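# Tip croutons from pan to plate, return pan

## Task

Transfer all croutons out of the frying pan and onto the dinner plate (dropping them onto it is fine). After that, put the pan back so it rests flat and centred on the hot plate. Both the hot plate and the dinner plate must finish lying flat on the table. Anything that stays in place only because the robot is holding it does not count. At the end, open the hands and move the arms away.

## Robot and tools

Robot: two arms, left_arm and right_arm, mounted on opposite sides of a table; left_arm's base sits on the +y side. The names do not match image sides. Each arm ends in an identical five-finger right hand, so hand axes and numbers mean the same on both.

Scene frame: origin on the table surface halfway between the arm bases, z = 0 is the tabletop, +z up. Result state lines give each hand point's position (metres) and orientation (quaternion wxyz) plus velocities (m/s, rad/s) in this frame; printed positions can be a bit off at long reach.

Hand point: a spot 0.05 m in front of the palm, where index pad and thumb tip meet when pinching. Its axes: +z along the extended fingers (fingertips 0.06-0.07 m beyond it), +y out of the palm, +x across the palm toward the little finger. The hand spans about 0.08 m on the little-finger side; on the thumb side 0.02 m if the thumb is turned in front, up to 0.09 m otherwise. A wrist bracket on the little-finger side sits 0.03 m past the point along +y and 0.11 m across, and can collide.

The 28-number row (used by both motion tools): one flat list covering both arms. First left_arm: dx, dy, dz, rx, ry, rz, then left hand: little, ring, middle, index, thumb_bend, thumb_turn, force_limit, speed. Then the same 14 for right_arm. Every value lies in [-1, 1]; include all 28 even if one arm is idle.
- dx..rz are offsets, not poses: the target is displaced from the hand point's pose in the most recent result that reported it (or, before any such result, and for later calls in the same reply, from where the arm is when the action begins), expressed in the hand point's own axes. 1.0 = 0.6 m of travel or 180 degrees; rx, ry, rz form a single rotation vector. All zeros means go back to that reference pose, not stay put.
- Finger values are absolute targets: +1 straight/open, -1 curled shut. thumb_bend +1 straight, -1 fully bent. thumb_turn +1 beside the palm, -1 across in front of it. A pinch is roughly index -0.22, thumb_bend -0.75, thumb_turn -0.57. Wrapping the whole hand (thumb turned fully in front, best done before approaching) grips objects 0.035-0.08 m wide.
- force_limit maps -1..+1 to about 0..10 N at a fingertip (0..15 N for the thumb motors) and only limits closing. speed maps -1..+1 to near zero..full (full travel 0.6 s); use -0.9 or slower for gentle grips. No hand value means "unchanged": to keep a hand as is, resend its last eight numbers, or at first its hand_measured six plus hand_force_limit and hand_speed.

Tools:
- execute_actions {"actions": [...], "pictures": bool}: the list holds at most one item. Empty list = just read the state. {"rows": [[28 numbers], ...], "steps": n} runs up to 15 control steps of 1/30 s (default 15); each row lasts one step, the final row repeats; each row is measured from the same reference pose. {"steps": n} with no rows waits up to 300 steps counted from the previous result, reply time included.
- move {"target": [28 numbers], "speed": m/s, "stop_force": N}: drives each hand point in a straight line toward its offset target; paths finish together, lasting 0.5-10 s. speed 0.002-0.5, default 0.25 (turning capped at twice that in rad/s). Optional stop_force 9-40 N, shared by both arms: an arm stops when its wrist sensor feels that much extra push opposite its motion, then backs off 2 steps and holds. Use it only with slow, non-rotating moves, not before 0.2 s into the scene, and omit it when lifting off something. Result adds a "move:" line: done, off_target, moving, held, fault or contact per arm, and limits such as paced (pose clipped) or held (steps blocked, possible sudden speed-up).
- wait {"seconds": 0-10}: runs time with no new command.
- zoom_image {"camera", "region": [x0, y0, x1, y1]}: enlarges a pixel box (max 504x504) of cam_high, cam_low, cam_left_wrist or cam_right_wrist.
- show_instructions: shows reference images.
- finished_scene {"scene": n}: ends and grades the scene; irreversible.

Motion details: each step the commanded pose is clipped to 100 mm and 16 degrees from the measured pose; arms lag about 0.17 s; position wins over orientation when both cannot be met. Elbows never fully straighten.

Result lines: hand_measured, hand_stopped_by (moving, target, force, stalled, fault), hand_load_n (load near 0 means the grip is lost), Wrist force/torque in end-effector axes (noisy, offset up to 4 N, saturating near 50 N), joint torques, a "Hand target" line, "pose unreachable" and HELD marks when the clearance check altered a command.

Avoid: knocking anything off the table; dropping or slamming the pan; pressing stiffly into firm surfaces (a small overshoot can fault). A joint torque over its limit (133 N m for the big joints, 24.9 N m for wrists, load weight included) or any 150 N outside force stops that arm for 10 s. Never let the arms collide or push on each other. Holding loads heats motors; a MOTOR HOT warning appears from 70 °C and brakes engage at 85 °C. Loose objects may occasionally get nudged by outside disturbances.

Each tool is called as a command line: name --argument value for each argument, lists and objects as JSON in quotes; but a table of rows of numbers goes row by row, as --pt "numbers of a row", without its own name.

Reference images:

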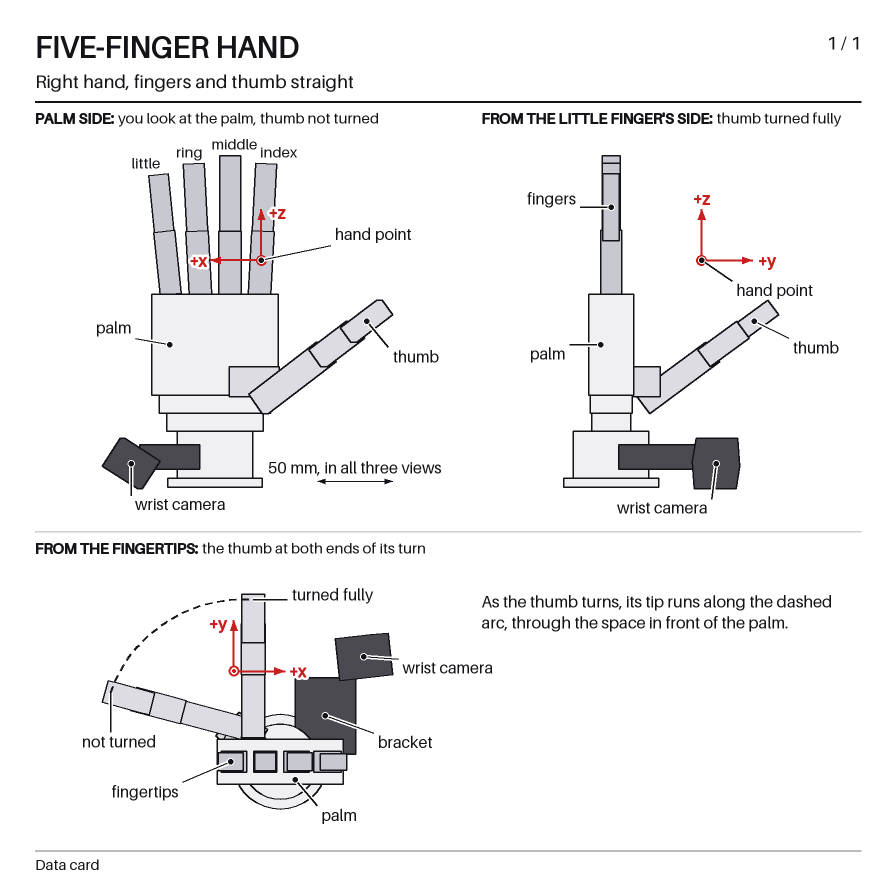

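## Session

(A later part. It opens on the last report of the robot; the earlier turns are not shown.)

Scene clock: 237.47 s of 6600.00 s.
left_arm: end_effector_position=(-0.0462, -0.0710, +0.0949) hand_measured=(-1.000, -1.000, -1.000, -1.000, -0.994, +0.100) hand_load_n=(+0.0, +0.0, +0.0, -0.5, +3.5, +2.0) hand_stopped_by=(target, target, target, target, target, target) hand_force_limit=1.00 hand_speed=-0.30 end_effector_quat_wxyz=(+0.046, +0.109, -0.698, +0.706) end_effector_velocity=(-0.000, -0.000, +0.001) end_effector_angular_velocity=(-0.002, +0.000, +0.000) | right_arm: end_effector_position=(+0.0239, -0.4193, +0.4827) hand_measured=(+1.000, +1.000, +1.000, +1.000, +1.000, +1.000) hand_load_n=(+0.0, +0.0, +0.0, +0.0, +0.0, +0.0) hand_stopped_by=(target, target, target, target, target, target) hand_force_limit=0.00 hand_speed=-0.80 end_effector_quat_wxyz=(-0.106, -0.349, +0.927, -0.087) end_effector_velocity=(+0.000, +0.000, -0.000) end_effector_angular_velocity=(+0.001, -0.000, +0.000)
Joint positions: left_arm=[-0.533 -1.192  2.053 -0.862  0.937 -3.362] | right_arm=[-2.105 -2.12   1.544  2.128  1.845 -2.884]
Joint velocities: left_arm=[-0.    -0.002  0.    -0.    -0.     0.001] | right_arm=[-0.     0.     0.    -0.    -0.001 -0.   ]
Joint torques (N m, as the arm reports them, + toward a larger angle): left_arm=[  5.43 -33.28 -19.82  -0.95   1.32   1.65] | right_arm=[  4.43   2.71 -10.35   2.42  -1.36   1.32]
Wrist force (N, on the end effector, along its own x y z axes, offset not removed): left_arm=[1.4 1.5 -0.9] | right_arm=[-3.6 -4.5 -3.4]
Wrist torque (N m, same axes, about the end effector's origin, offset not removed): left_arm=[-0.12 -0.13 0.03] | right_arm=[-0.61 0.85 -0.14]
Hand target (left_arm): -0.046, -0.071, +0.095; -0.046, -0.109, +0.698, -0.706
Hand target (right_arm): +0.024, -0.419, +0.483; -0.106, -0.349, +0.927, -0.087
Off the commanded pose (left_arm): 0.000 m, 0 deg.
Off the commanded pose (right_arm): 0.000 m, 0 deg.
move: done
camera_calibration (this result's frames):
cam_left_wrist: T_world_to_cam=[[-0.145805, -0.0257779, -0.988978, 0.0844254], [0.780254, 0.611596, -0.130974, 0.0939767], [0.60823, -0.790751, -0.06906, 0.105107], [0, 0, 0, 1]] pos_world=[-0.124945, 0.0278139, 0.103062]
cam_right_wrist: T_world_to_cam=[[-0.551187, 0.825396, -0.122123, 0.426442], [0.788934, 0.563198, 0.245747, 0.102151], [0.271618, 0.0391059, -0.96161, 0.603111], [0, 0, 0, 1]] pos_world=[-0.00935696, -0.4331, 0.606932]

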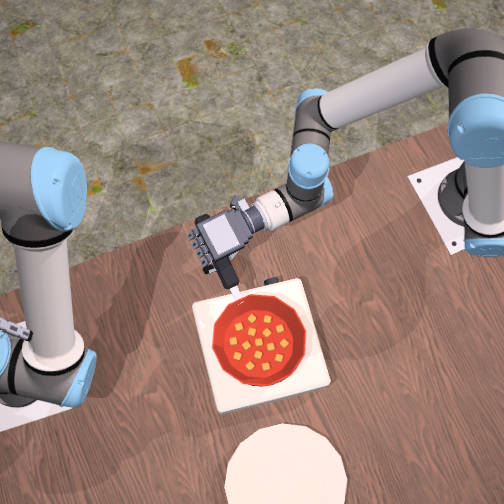

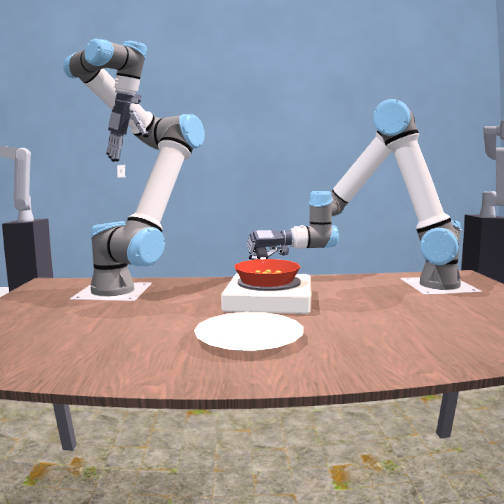

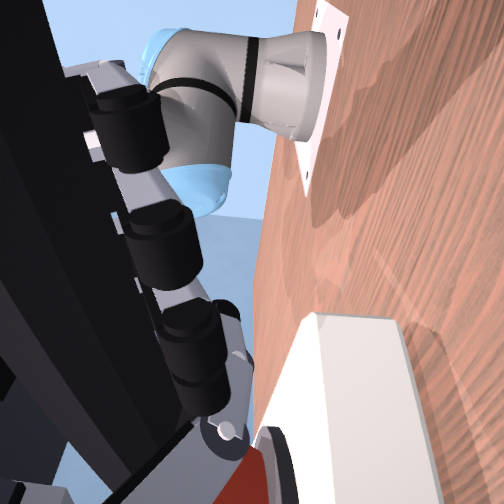

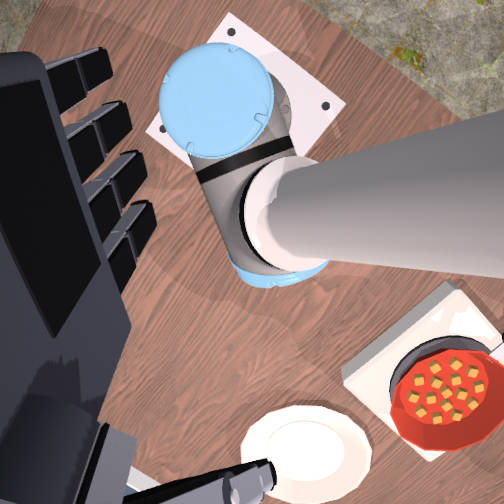

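move --target '[0,0,0,0,0,0,-1,-1,-1,-1,-1,-1,1,-0.3, 0,0,0,0,0,0,1,1,1,1,1,1,0,-0.8]'

zoom_image --camera "cam_low" --region '[220, 210, 340, 300]'

Scene clock: 244.63 s of 6600.00 s.
left_arm: end_effector_position=(-0.0462, -0.0710, +0.0949) hand_measured=(-1.000, -1.000, -1.000, -1.000, -0.994, +0.008) hand_load_n=(+0.0, +0.0, +0.0, +1.0, +6.5, +15.5) hand_stopped_by=(target, target, target, target, target, force) hand_force_limit=1.00 hand_speed=-0.30 end_effector_quat_wxyz=(+0.046, +0.109, -0.698, +0.706) end_effector_velocity=(+0.001, +0.000, -0.002) end_effector_angular_velocity=(+0.003, -0.002, +0.001) | right_arm: end_effector_position=(+0.0239, -0.4193, +0.4827) hand_measured=(+1.000, +1.000, +1.000, +1.000, +1.000, +1.000) hand_load_n=(+0.0, +0.0, +0.0, +0.0, +0.0, +0.0) hand_stopped_by=(target, target, target, target, target, target) hand_force_limit=0.00 hand_speed=-0.80 end_effector_quat_wxyz=(-0.106, -0.349, +0.927, -0.087) end_effector_velocity=(+0.000, +0.000, -0.000) end_effector_angular_velocity=(+0.001, -0.001, -0.001)
Joint positions: left_arm=[-0.533 -1.192  2.053 -0.862  0.937 -3.362] | right_arm=[-2.105 -2.12   1.544  2.128  1.845 -2.884]
Joint velocities: left_arm=[0.001 0.002 0.    0.    0.    0.001] | right_arm=[ 0.     0.     0.     0.    -0.001  0.001]
Joint torques (N m, as the arm reports them, + toward a larger angle): left_arm=[  5.62 -32.44 -19.92  -0.9    1.25   1.67] | right_arm=[  3.99   3.73 -11.08   2.54  -1.08   1.32]
Wrist force (N, on the end effector, along its own x y z axes, offset not removed): left_arm=[1.1 2.0 -2.1] | right_arm=[-1.8 -4.1 -1.2]
Wrist torque (N m, same axes, about the end effector's origin, offset not removed): left_arm=[0.13 -0.01 0.03] | right_arm=[-0.79 0.62 -0.02]
Hand target (left_arm): -0.046, -0.071, +0.095; -0.046, -0.109, +0.698, -0.706
Hand target (right_arm): +0.024, -0.419, +0.483; -0.106, -0.349, +0.927, -0.087
Off the commanded pose (left_arm): 0.000 m, 0 deg.
Off the commanded pose (right_arm): 0.000 m, 0 deg.
After step 90, 3.47 s passed at rest.
move: done
camera_calibration (this result's frames):
cam_left_wrist: T_world_to_cam=[[-0.145804, -0.0257779, -0.988978, 0.0844253], [0.780254, 0.611596, -0.130974, 0.0939767], [0.608231, -0.79075, -0.06906, 0.105107], [0, 0, 0, 1]] pos_world=[-0.124945, 0.0278138, 0.103062]
cam_right_wrist: T_world_to_cam=[[-0.551187, 0.825396, -0.122123, 0.426442], [0.788934, 0.563198, 0.245747, 0.102151], [0.271618, 0.0391058, -0.96161, 0.603111], [0, 0, 0, 1]] pos_world=[-0.00935694, -0.4331, 0.606932]

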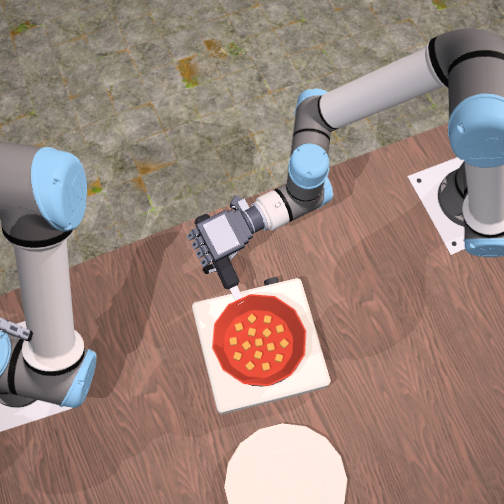

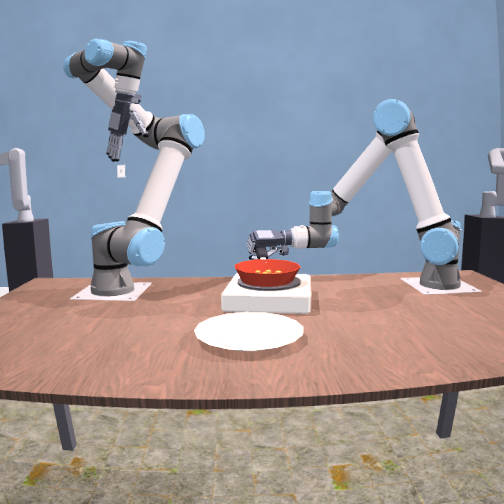

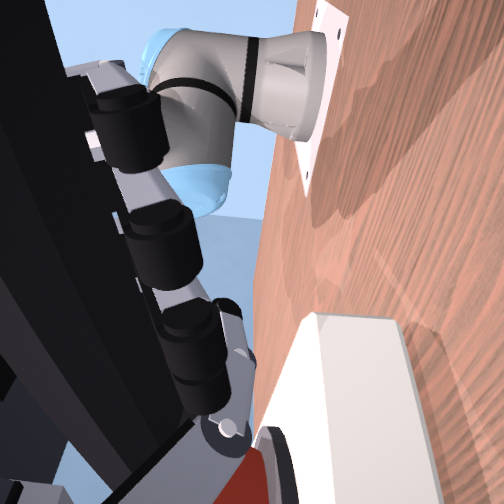

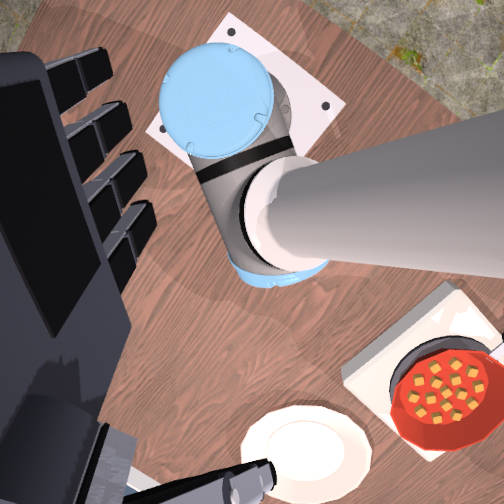

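Region (220, 210, 340, 300) of cam_low's 504x504 image, scaled by 4.200, with more detail than that image has; it fills the top 378 rows of this view, and the rest is white.

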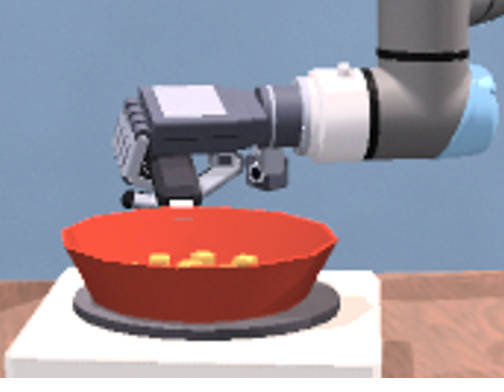

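move --target '[0.029,-0.13,0,0,0,0,-1,-1,-1,-1,-1,-1,1,-0.3, 0,0,0,0,0,0,1,1,1,1,1,1,0,-0.8]' --speed 0.04

zoom_image --camera "cam_low" --region '[200, 180, 360, 310]'

Scene clock: 249.70 s of 6600.00 s.
left_arm: end_effector_position=(-0.0461, -0.0708, +0.1745) hand_measured=(-1.000, -1.000, -1.000, -1.000, -0.992, +0.008) hand_load_n=(+0.0, +0.0, +0.0, +2.0, +8.0, +14.0) hand_stopped_by=(target, target, target, target, target, force) hand_force_limit=1.00 hand_speed=-0.30 end_effector_quat_wxyz=(+0.046, +0.109, -0.698, +0.706) end_effector_velocity=(-0.000, -0.000, +0.003) end_effector_angular_velocity=(-0.000, -0.001, -0.001) | right_arm: end_effector_position=(+0.0239, -0.4193, +0.4827) hand_measured=(+1.000, +1.000, +1.000, +1.000, +1.000, +1.000) hand_load_n=(+0.0, +0.0, +0.0, +0.0, +0.0, +0.0) hand_stopped_by=(target, target, target, target, target, target) hand_force_limit=0.00 hand_speed=-0.80 end_effector_quat_wxyz=(-0.106, -0.349, +0.927, -0.087) end_effector_velocity=(-0.000, +0.000, -0.000) end_effector_angular_velocity=(-0.001, -0.001, +0.000)
Joint positions: left_arm=[-0.533 -1.334  1.98  -0.647  0.937 -3.362] | right_arm=[-2.105 -2.12   1.544  2.128  1.845 -2.884]
Joint velocities: left_arm=[-0.    -0.004 -0.004  0.008  0.     0.001] | right_arm=[ 0.    -0.001  0.    -0.     0.    -0.   ]
Joint torques (N m, as the arm reports them, + toward a larger angle): left_arm=[ -4.29 -35.96 -24.84  -0.26  -1.92  -0.35] | right_arm=[  4.06   4.25 -11.51   2.4   -0.98   1.12]
Wrist force (N, on the end effector, along its own x y z axes, offset not removed): left_arm=[-1.4 4.9 -0.7] | right_arm=[-0.9 4.1 0.3]
Wrist torque (N m, same axes, about the end effector's origin, offset not removed): left_arm=[-0.03 0.18 -1.01] | right_arm=[0.58 0.16 0.12]
Hand target (left_arm): -0.046, -0.071, +0.175; -0.046, -0.109, +0.698, -0.706
Hand target (right_arm): +0.024, -0.419, +0.483; -0.106, -0.349, +0.927, -0.087
Off the commanded pose (left_arm): 0.000 m, 0 deg.
Off the commanded pose (right_arm): 0.000 m, 0 deg.
move: done
camera_calibration (this result's frames):
cam_left_wrist: T_world_to_cam=[[-0.145584, -0.0258242, -0.989009, 0.163232], [0.780257, 0.611624, -0.130826, 0.104223], [0.60828, -0.790727, -0.0688931, 0.110611], [0, 0, 0, 1]] pos_world=[-0.124839, 0.0279331, 0.182694]
cam_right_wrist: T_world_to_cam=[[-0.551187, 0.825396, -0.122123, 0.426442], [0.788934, 0.563198, 0.245747, 0.102151], [0.271618, 0.039106, -0.96161, 0.603111], [0, 0, 0, 1]] pos_world=[-0.00935694, -0.4331, 0.606932]

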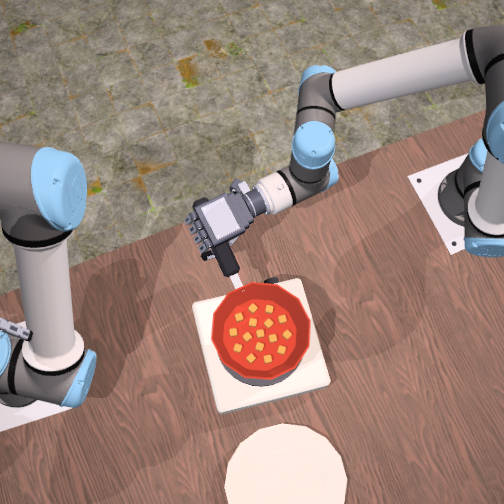

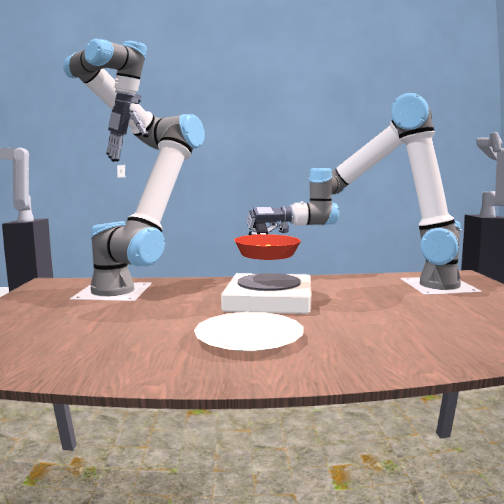

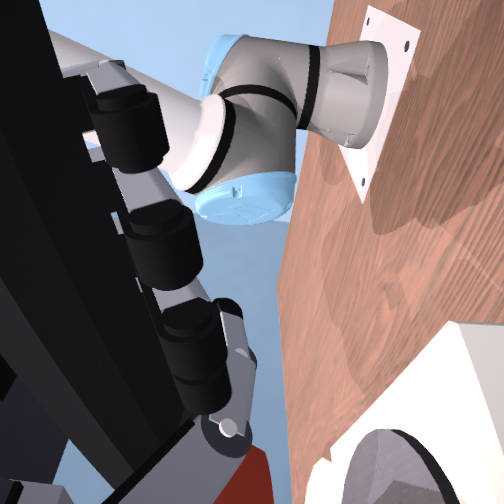

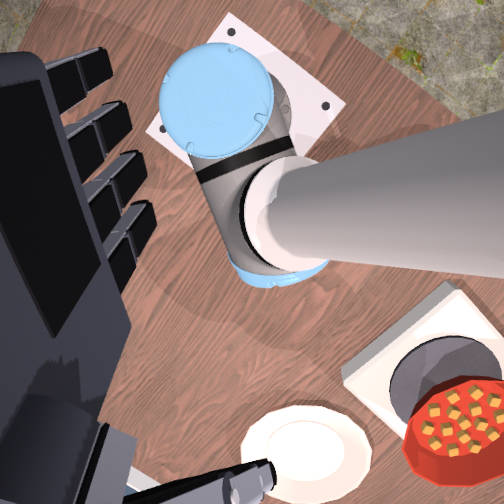

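Region (200, 180, 360, 310) of cam_low's 504x504 image, scaled by 3.150, with more detail than that image has; it fills the top 410 rows of this view, and the rest is white.

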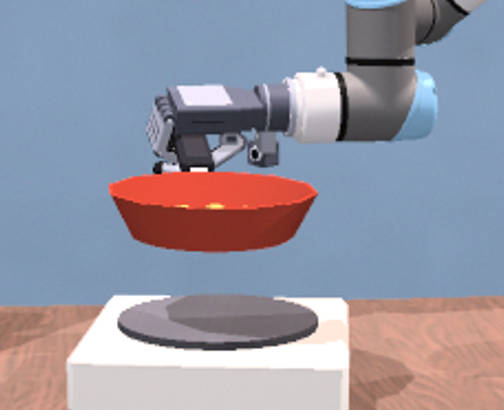

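move --target '[-0.218,-0.263,0.133,0,0,-0.167,-1,-1,-1,-1,-1,-1,1,-0.3, 0,0,0,0,0,0,1,1,1,1,1,1,0,-0.8]' --speed 0.1

Scene clock: 263.03 s of 6600.00 s.
left_arm: end_effector_position=(+0.1223, -0.1353, +0.3002) hand_measured=(-1.000, -1.000, -1.000, -1.000, -0.992, +0.008) hand_load_n=(+0.0, +0.0, +0.0, +1.5, +8.0, +15.0) hand_stopped_by=(target, target, target, target, target, force) hand_force_limit=1.00 hand_speed=-0.30 end_effector_quat_wxyz=(+0.228, +0.286, -0.646, +0.670) end_effector_velocity=(+0.003, -0.001, +0.001) end_effector_angular_velocity=(+0.001, +0.006, +0.001) | right_arm: end_effector_position=(+0.0239, -0.4193, +0.4827) hand_measured=(+1.000, +1.000, +1.000, +1.000, +1.000, +1.000) hand_load_n=(+0.0, +0.0, +0.0, +0.0, +0.0, +0.0) hand_stopped_by=(target, target, target, target, target, target) hand_force_limit=0.00 hand_speed=-0.80 end_effector_quat_wxyz=(-0.106, -0.349, +0.927, -0.087) end_effector_velocity=(-0.000, +0.000, -0.000) end_effector_angular_velocity=(-0.000, -0.001, -0.001)
Joint positions: left_arm=[-0.051 -1.334  1.62  -0.287  1.419 -3.886] | right_arm=[-2.105 -2.12   1.544  2.128  1.845 -2.884]
Joint velocities: left_arm=[ 0.006  0.003 -0.007  0.006  0.005 -0.006] | right_arm=[-0.    -0.001  0.    -0.    -0.     0.   ]
Joint torques (N m, as the arm reports them, + toward a larger angle): left_arm=[  6.85 -27.57 -30.29  -1.4    1.75  -1.36] | right_arm=[  4.65   3.81 -11.42   2.13  -1.13   1.18]
Wrist force (N, on the end effector, along its own x y z axes, offset not removed): left_arm=[-2.9 3.5 -0.6] | right_arm=[2.1 -1.2 4.9]
Wrist torque (N m, same axes, about the end effector's origin, offset not removed): left_arm=[-0.09 0.04 -0.78] | right_arm=[-0.58 -0.33 0.19]
Hand target (left_arm): +0.123, -0.135, +0.300; -0.228, -0.286, +0.646, -0.670
Hand target (right_arm): +0.024, -0.419, +0.483; -0.106, -0.349, +0.927, -0.087
Off the commanded pose (left_arm): 0.001 m, 0 deg.
Off the commanded pose (right_arm): 0.000 m, 0 deg.
After step 90, 7.20 s passed at rest.
move: done
camera_calibration (this result's frames):
cam_left_wrist: T_world_to_cam=[[-0.618594, -0.0682308, -0.782743, 0.300539], [0.604208, 0.59553, -0.529411, 0.167626], [0.502269, -0.80043, -0.327166, 0.055022], [0, 0, 0, 1]] pos_world=[0.0569948, -0.035279, 0.341989]
cam_right_wrist: T_world_to_cam=[[-0.551187, 0.825397, -0.122123, 0.426442], [0.788934, 0.563197, 0.245747, 0.102151], [0.271618, 0.0391059, -0.96161, 0.603111], [0, 0, 0, 1]] pos_world=[-0.00935689, -0.4331, 0.606932]

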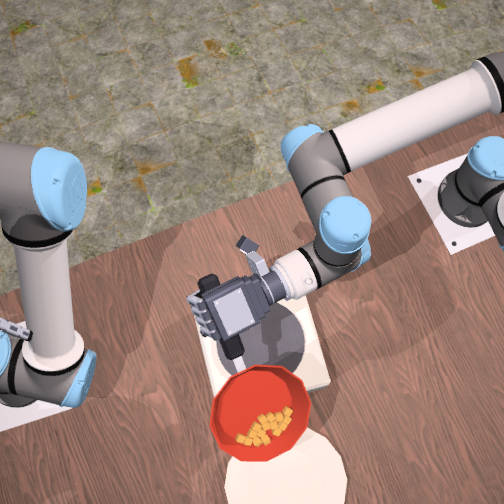

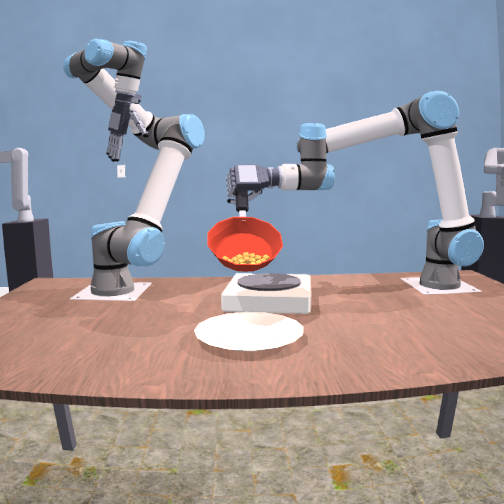

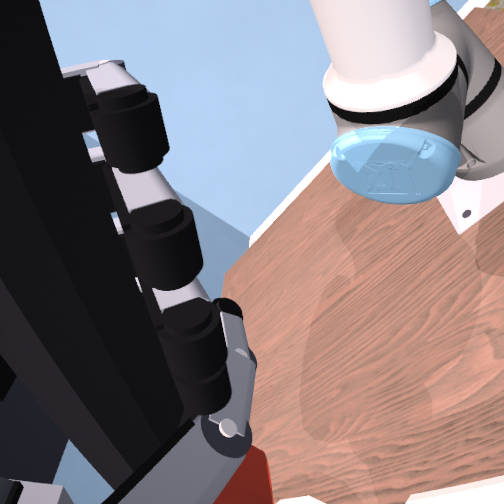

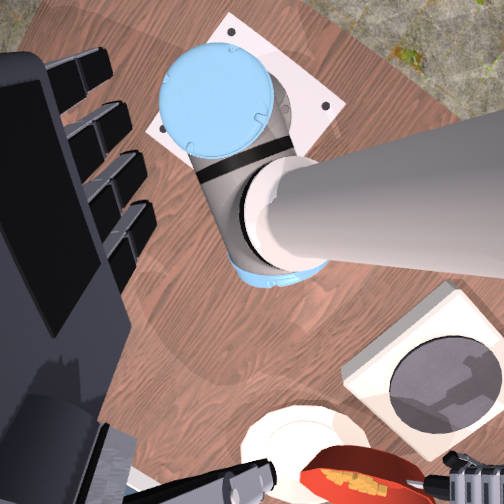

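move --target '[-0.099,-0.092,0,0,0,-0.139,-1,-1,-1,-1,-1,-1,1,-0.3, 0,0,0,0,0,0,1,1,1,1,1,1,0,-0.8]' --speed 0.05

zoom_image --camera "cam_low" --region '[170, 150, 370, 370]'

Scene clock: 273.10 s of 6600.00 s.
left_arm: end_effector_position=(+0.2028, -0.1279, +0.3006) hand_measured=(-1.000, -1.000, -1.000, -1.000, -0.992, +0.008) hand_load_n=(+0.0, +0.0, +0.0, +1.5, +8.0, +15.0) hand_stopped_by=(target, target, target, target, target, force) hand_force_limit=1.00 hand_speed=-0.30 end_effector_quat_wxyz=(+0.367, +0.419, -0.569, +0.605) end_effector_velocity=(+0.002, +0.000, -0.000) end_effector_angular_velocity=(-0.001, +0.016, -0.003) | right_arm: end_effector_position=(+0.0239, -0.4193, +0.4827) hand_measured=(+1.000, +1.000, +1.000, +1.000, +1.000, +1.000) hand_load_n=(+0.0, +0.0, +0.0, +0.0, +0.0, +0.0) hand_stopped_by=(target, target, target, target, target, target) hand_force_limit=0.00 hand_speed=-0.80 end_effector_quat_wxyz=(-0.106, -0.349, +0.927, -0.087) end_effector_velocity=(+0.000, -0.000, +0.000) end_effector_angular_velocity=(+0.000, +0.001, +0.001)
Joint positions: left_arm=[ 0.168 -1.269  1.571 -0.303  1.638 -4.321] | right_arm=[-2.105 -2.12   1.544  2.128  1.845 -2.884]
Joint velocities: left_arm=[ 0.006  0.004 -0.003 -0.     0.009 -0.016] | right_arm=[-0.     0.     0.    -0.     0.001 -0.001]
Joint torques (N m, as the arm reports them, + toward a larger angle): left_arm=[  5.97 -29.89 -30.34  -5.07   1.78  -1.56] | right_arm=[  4.02   2.94 -10.98   2.24  -0.96   1.07]
Wrist force (N, on the end effector, along its own x y z axes, offset not removed): left_arm=[-4.0 0.5 -3.0] | right_arm=[1.5 -5.0 -3.6]
Wrist torque (N m, same axes, about the end effector's origin, offset not removed): left_arm=[-0.07 0.19 -0.55] | right_arm=[-0.83 -0.19 -0.02]
Hand target (left_arm): +0.203, -0.128, +0.301; -0.367, -0.419, +0.569, -0.605
Hand target (right_arm): +0.024, -0.419, +0.483; -0.106, -0.349, +0.927, -0.087
Off the commanded pose (left_arm): 0.000 m, 0 deg.
Off the commanded pose (right_arm): 0.000 m, 0 deg.
After step 90, 2.40 s passed at rest.
move: done
camera_calibration (this result's frames):
cam_left_wrist: T_world_to_cam=[[-0.889322, -0.0922497, -0.447879, 0.302346], [0.321643, 0.570006, -0.756068, 0.237085], [0.325041, -0.816445, -0.477248, 0.0996617], [0, 0, 0, 1]] pos_world=[0.160233, -0.02588, 0.36223]
cam_right_wrist: T_world_to_cam=[[-0.551187, 0.825397, -0.122122, 0.426442], [0.788934, 0.563197, 0.245747, 0.102151], [0.271618, 0.0391061, -0.96161, 0.603111], [0, 0, 0, 1]] pos_world=[-0.00935688, -0.4331, 0.606932]

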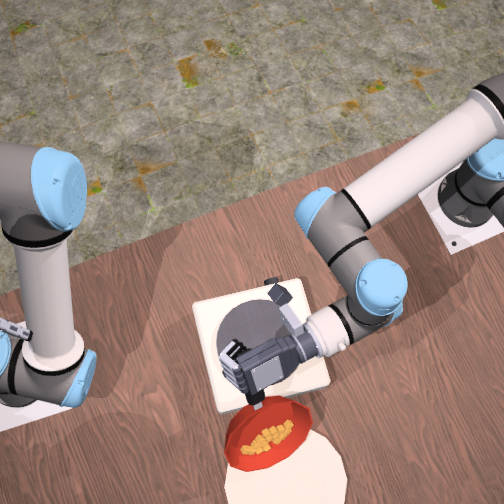

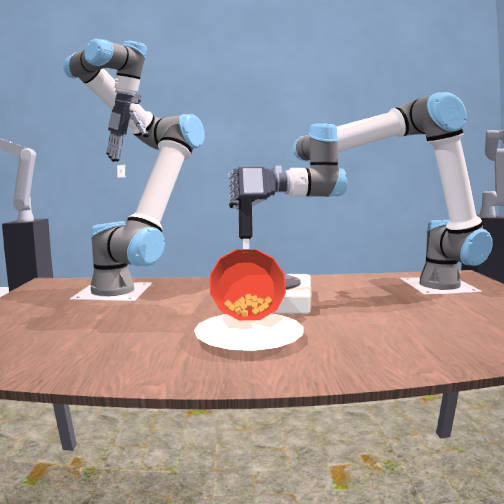

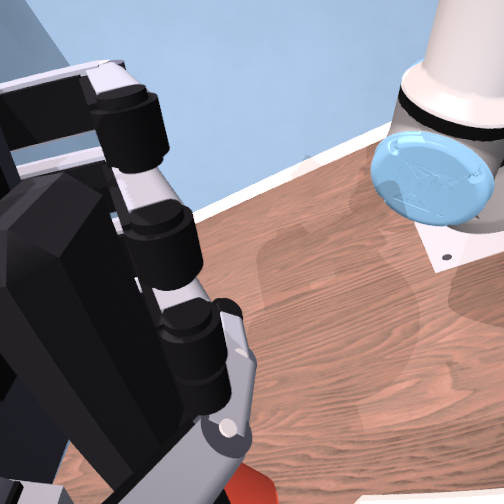

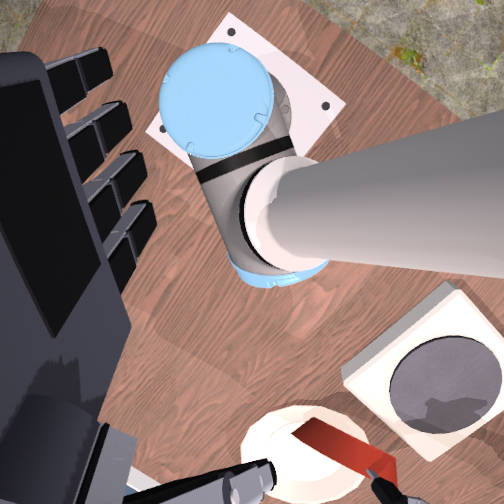

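Region (170, 150, 370, 370) of cam_low's 504x504 image, scaled by 2.291, with more detail than that image has; it fills the left 458 columns of this view, and the rest is white.

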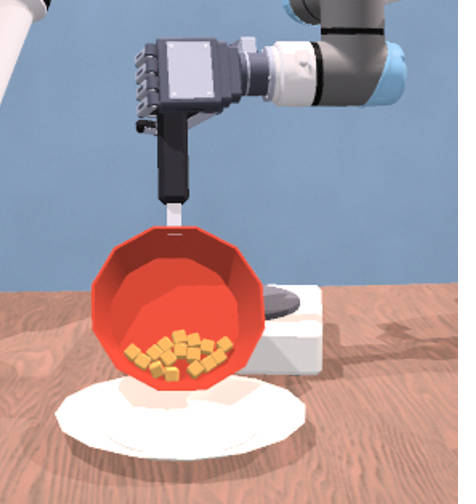

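zoom_image --camera "cam_right_wrist" --region '[230, 380, 504, 504]'

zoom_image --camera "cam_high" --region '[190, 320, 390, 504]'

execute_actions --actions '[]'

Region (230, 380, 504, 504) of cam_right_wrist's 504x504 image, scaled by 1.839, with more detail than that image has; it fills the top 228 rows of this view, and the rest is white.

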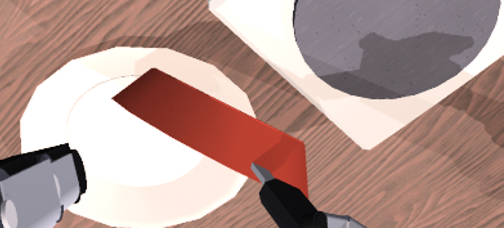

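Region (190, 320, 390, 504) of cam_high's 504x504 image, scaled by 2.520, with more detail than that image has; it fills the top 464 rows of this view, and the rest is white.

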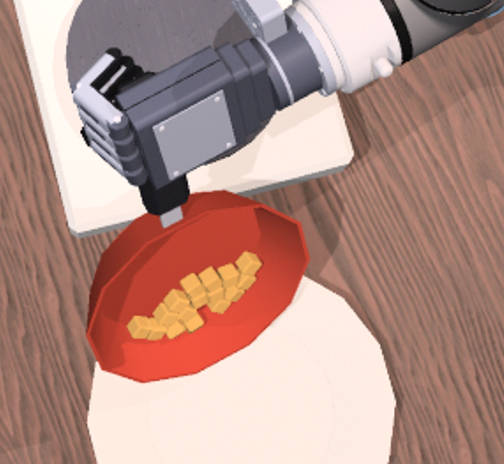

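Scene clock: 283.97 s of 6600.00 s.
left_arm: end_effector_position=(+0.2031, -0.1279, +0.3006) hand_measured=(-1.000, -1.000, -1.000, -1.000, -0.992, +0.008) hand_load_n=(+0.0, +0.0, +0.0, +1.5, +8.0, +15.0) hand_stopped_by=(target, target, target, target, target, force) hand_force_limit=1.00 hand_speed=-0.30 end_effector_quat_wxyz=(+0.367, +0.419, -0.569, +0.605) end_effector_velocity=(-0.000, -0.000, +0.001) end_effector_angular_velocity=(-0.002, -0.003, +0.000) | right_arm: end_effector_position=(+0.0239, -0.4193, +0.4827) hand_measured=(+1.000, +1.000, +1.000, +1.000, +1.000, +1.000) hand_load_n=(+0.0, +0.0, +0.0, +0.0, +0.0, +0.0) hand_stopped_by=(target, target, target, target, target, target) hand_force_limit=0.00 hand_speed=-0.80 end_effector_quat_wxyz=(-0.106, -0.349, +0.927, -0.087) end_effector_velocity=(-0.000, +0.000, -0.000) end_effector_angular_velocity=(-0.001, -0.002, -0.000)
Joint positions: left_arm=[ 0.168 -1.269  1.571 -0.303  1.639 -4.323] | right_arm=[-2.105 -2.12   1.544  2.128  1.845 -2.884]
Joint velocities: left_arm=[-0.    -0.001 -0.    -0.    -0.001  0.002] | right_arm=[ 0.001 -0.001  0.    -0.     0.     0.001]
Joint torques (N m, as the arm reports them, + toward a larger angle): left_arm=[  7.52 -29.69 -30.16  -5.08   1.79  -1.78] | right_arm=[  3.63   3.36 -12.14   2.36  -1.1    1.46]
Wrist force (N, on the end effector, along its own x y z axes, offset not removed): left_arm=[-5.8 0.5 -2.5] | right_arm=[0.5 -4.8 5.2]
Wrist torque (N m, same axes, about the end effector's origin, offset not removed): left_arm=[-0.07 0.44 -0.67] | right_arm=[-1.08 -0.20 0.04]
Hand target (left_arm): +0.203, -0.128, +0.301; -0.367, -0.419, +0.569, -0.605
Hand target (right_arm): +0.024, -0.419, +0.483; -0.106, -0.349, +0.927, -0.087
Off the commanded pose (left_arm): 0.000 m, 0 deg.
Off the commanded pose (right_arm): 0.000 m, 0 deg.
Steps of this call (steps 1 to 90: nothing new was sent; then 7.87 s passed at rest). Readings (end_effector_position | what the end effector reports):
1: left_arm (+0.2029, -0.1279, +0.3006) | right_arm (+0.0239, -0.4193, +0.4827) | left_arm hand_measured=(-1.000, -1.000, -1.000, -1.000, -0.992, +0.008) hand_load_n=(+0.0, +0.0, +0.0, +1.5, +8.0, +15.0) hand_stopped_by=(target, target, target, target, target, force) hand_force_limit=1.00 hand_speed=-0.30 | right_arm hand_measured=(+1.000, +1.000, +1.000, +1.000, +1.000, +1.000) hand_load_n=(+0.0, +0.0, +0.0, +0.0, +0.0, +0.0) hand_stopped_by=(target, target, target, target, target, target) hand_force_limit=0.00 hand_speed=-0.80
2: left_arm (+0.2029, -0.1279, +0.3006) | right_arm (+0.0239, -0.4193, +0.4827) | left_arm hand_measured=(-1.000, -1.000, -1.000, -1.000, -0.992, +0.008) hand_load_n=(+0.0, +0.0, +0.0, +1.5, +8.0, +15.0) hand_stopped_by=(target, target, target, target, target, force) hand_force_limit=1.00 hand_speed=-0.30 | right_arm hand_measured=(+1.000, +1.000, +1.000, +1.000, +1.000, +1.000) hand_load_n=(+0.0, +0.0, +0.0, +0.0, +0.0, +0.0) hand_stopped_by=(target, target, target, target, target, target) hand_force_limit=0.00 hand_speed=-0.80
4: left_arm (+0.2030, -0.1279, +0.3006) | right_arm (+0.0239, -0.4193, +0.4827) | left_arm hand_measured=(-1.000, -1.000, -1.000, -1.000, -0.992, +0.008) hand_load_n=(+0.0, +0.0, +0.0, +1.5, +8.0, +15.0) hand_stopped_by=(target, target, target, target, target, force) hand_force_limit=1.00 hand_speed=-0.30 | right_arm hand_measured=(+1.000, +1.000, +1.000, +1.000, +1.000, +1.000) hand_load_n=(+0.0, +0.0, +0.0, +0.0, +0.0, +0.0) hand_stopped_by=(target, target, target, target, target, target) hand_force_limit=0.00 hand_speed=-0.80
8: left_arm (+0.2031, -0.1279, +0.3006) | right_arm (+0.0239, -0.4193, +0.4827) | left_arm hand_measured=(-1.000, -1.000, -1.000, -1.000, -0.992, +0.008) hand_load_n=(+0.0, +0.0, +0.0, +1.5, +8.0, +15.0) hand_stopped_by=(target, target, target, target, target, force) hand_force_limit=1.00 hand_speed=-0.30 | right_arm hand_measured=(+1.000, +1.000, +1.000, +1.000, +1.000, +1.000) hand_load_n=(+0.0, +0.0, +0.0, +0.0, +0.0, +0.0) hand_stopped_by=(target, target, target, target, target, target) hand_force_limit=0.00 hand_speed=-0.80
90: the state above
camera_calibration (this result's frames):
cam_left_wrist: T_world_to_cam=[[-0.890168, -0.092274, -0.446192, 0.302313], [0.320253, 0.569863, -0.756766, 0.237433], [0.324098, -0.816543, -0.477722, 0.0998935], [0, 0, 0, 1]] pos_world=[0.160695, -0.0258414, 0.362292]
cam_right_wrist: T_world_to_cam=[[-0.551187, 0.825396, -0.122122, 0.426442], [0.788934, 0.563198, 0.245747, 0.102151], [0.271618, 0.039106, -0.96161, 0.603111], [0, 0, 0, 1]] pos_world=[-0.00935693, -0.4331, 0.606932]

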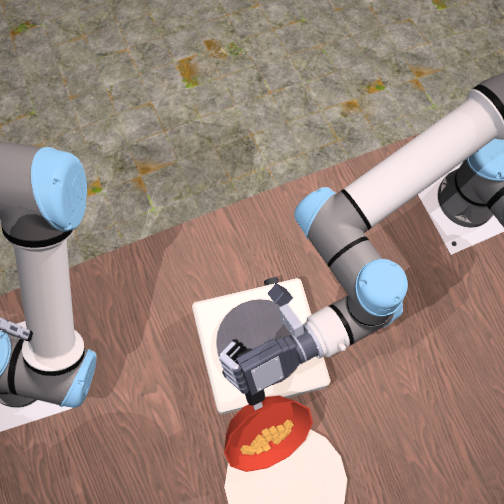

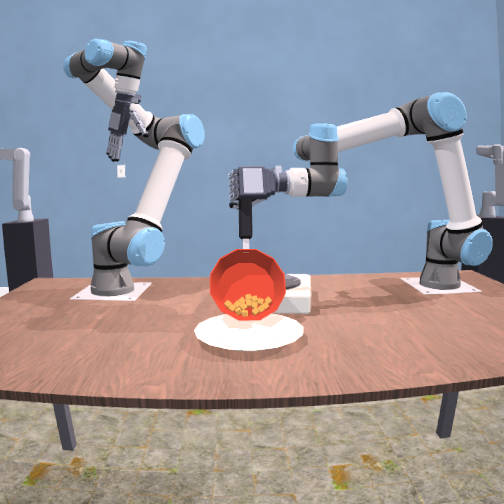

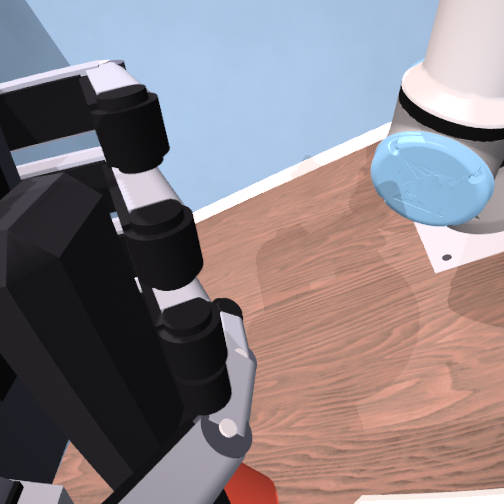

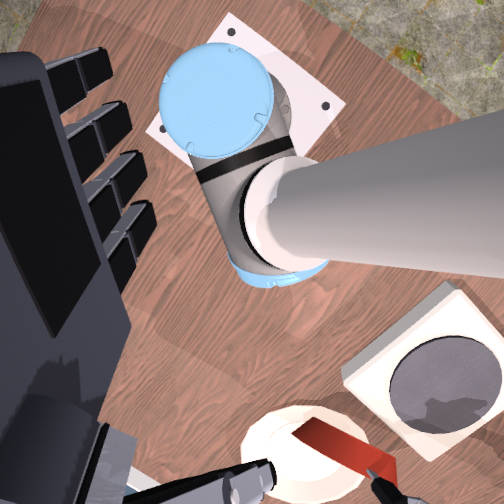

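move --target '[-0.0775,-0.058,0.0075,0,0,0,-1,-1,-1,-1,-1,-1,1,-0.3, 0,0,0,0,0,0,1,1,1,1,1,1,0,-0.8]' --speed 0.02

zoom_image --camera "cam_low" --region '[170, 150, 370, 370]'

zoom_image --camera "cam_right_wrist" --region '[230, 380, 504, 504]'

Scene clock: 301.17 s of 6600.00 s.
left_arm: end_effector_position=(+0.2530, -0.1279, +0.2711) hand_measured=(-1.000, -1.000, -1.000, -1.000, -0.992, +0.008) hand_load_n=(+0.0, +0.0, +0.0, +1.0, +7.0, +15.0) hand_stopped_by=(target, target, target, target, target, force) hand_force_limit=1.00 hand_speed=-0.30 end_effector_quat_wxyz=(+0.367, +0.419, -0.569, +0.605) end_effector_velocity=(+0.001, -0.001, +0.000) end_effector_angular_velocity=(-0.003, +0.002, -0.002) | right_arm: end_effector_position=(+0.0239, -0.4193, +0.4827) hand_measured=(+1.000, +1.000, +1.000, +1.000, +1.000, +1.000) hand_load_n=(+0.0, +0.0, +0.0, +0.0, +0.0, +0.0) hand_stopped_by=(target, target, target, target, target, target) hand_force_limit=0.00 hand_speed=-0.80 end_effector_quat_wxyz=(-0.106, -0.349, +0.927, -0.087) end_effector_velocity=(-0.000, -0.000, -0.000) end_effector_angular_velocity=(-0.001, +0.001, -0.000)
Joint positions: left_arm=[ 0.264 -1.195  1.549 -0.355  1.734 -4.323] | right_arm=[-2.105 -2.12   1.544  2.128  1.845 -2.884]
Joint velocities: left_arm=[ 0.003  0.002 -0.002 -0.003  0.005 -0.003] | right_arm=[-0.    -0.     0.001  0.     0.002  0.   ]
Joint torques (N m, as the arm reports them, + toward a larger angle): left_arm=[  9.86 -26.67 -24.84  -3.2    0.96   1.06] | right_arm=[  4.33   3.74 -11.8    2.35  -0.9    1.52]
Wrist force (N, on the end effector, along its own x y z axes, offset not removed): left_arm=[3.6 1.6 -1.9] | right_arm=[-2.2 1.0 0.7]
Wrist torque (N m, same axes, about the end effector's origin, offset not removed): left_arm=[0.08 -0.03 -0.07] | right_arm=[0.00 0.21 -0.11]
Hand target (left_arm): +0.253, -0.128, +0.271; -0.367, -0.419, +0.569, -0.605
Hand target (right_arm): +0.024, -0.419, +0.483; -0.106, -0.349, +0.927, -0.087
Off the commanded pose (left_arm): 0.000 m, 0 deg.
Off the commanded pose (right_arm): 0.000 m, 0 deg.
After step 90, 10.97 s passed at rest.
move: done
camera_calibration (this result's frames):
cam_left_wrist: T_world_to_cam=[[-0.890159, -0.0922957, -0.446204, 0.333504], [0.320247, 0.569878, -0.756757, 0.199084], [0.324128, -0.816529, -0.477725, 0.0695862], [0, 0, 0, 1]] pos_world=[0.210561, -0.0258534, 0.332712]
cam_right_wrist: T_world_to_cam=[[-0.551187, 0.825396, -0.122123, 0.426442], [0.788934, 0.563198, 0.245747, 0.102151], [0.271618, 0.0391059, -0.96161, 0.603111], [0, 0, 0, 1]] pos_world=[-0.00935692, -0.4331, 0.606932]

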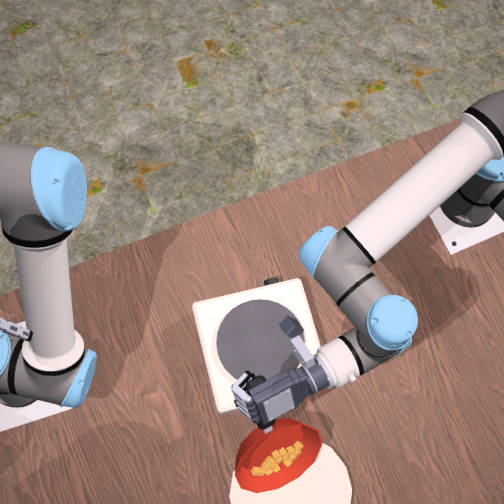

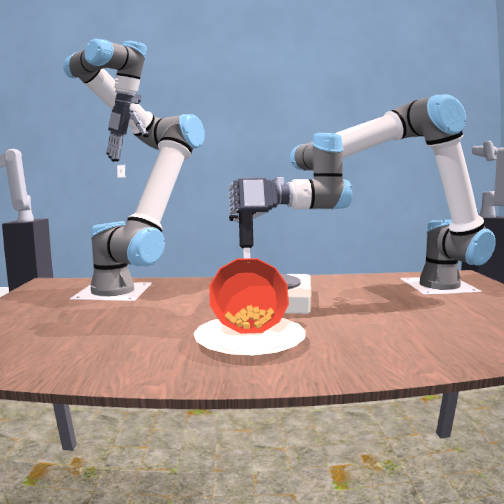

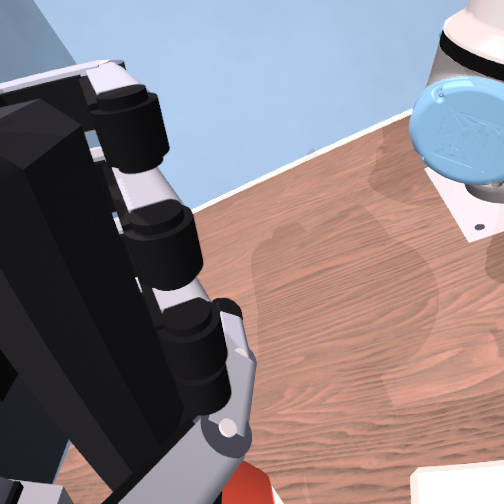

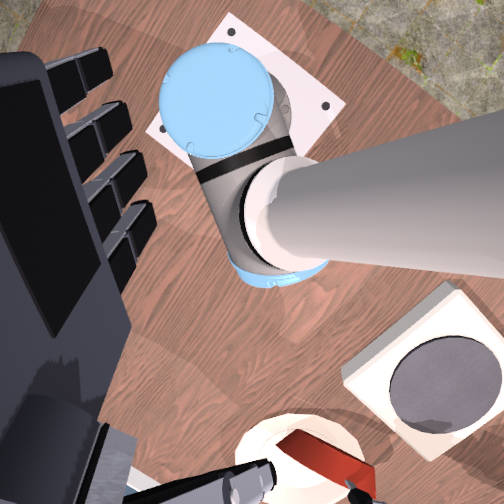

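Region (170, 150, 370, 370) of cam_low's 504x504 image, scaled by 2.291, with more detail than that image has; it fills the left 458 columns of this view, and the rest is white.

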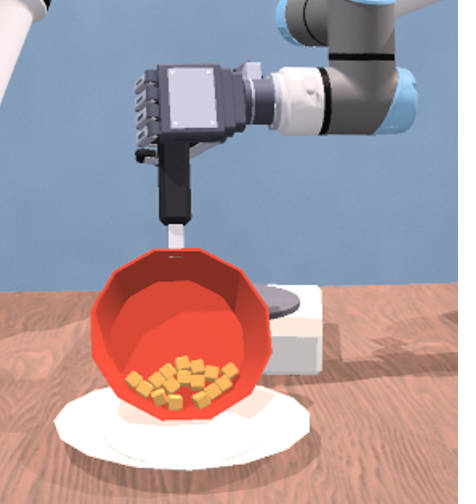

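Region (230, 380, 504, 504) of cam_right_wrist's 504x504 image, scaled by 1.839, with more detail than that image has; it fills the top 228 rows of this view, and the rest is white.

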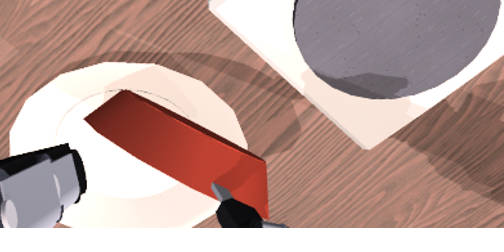

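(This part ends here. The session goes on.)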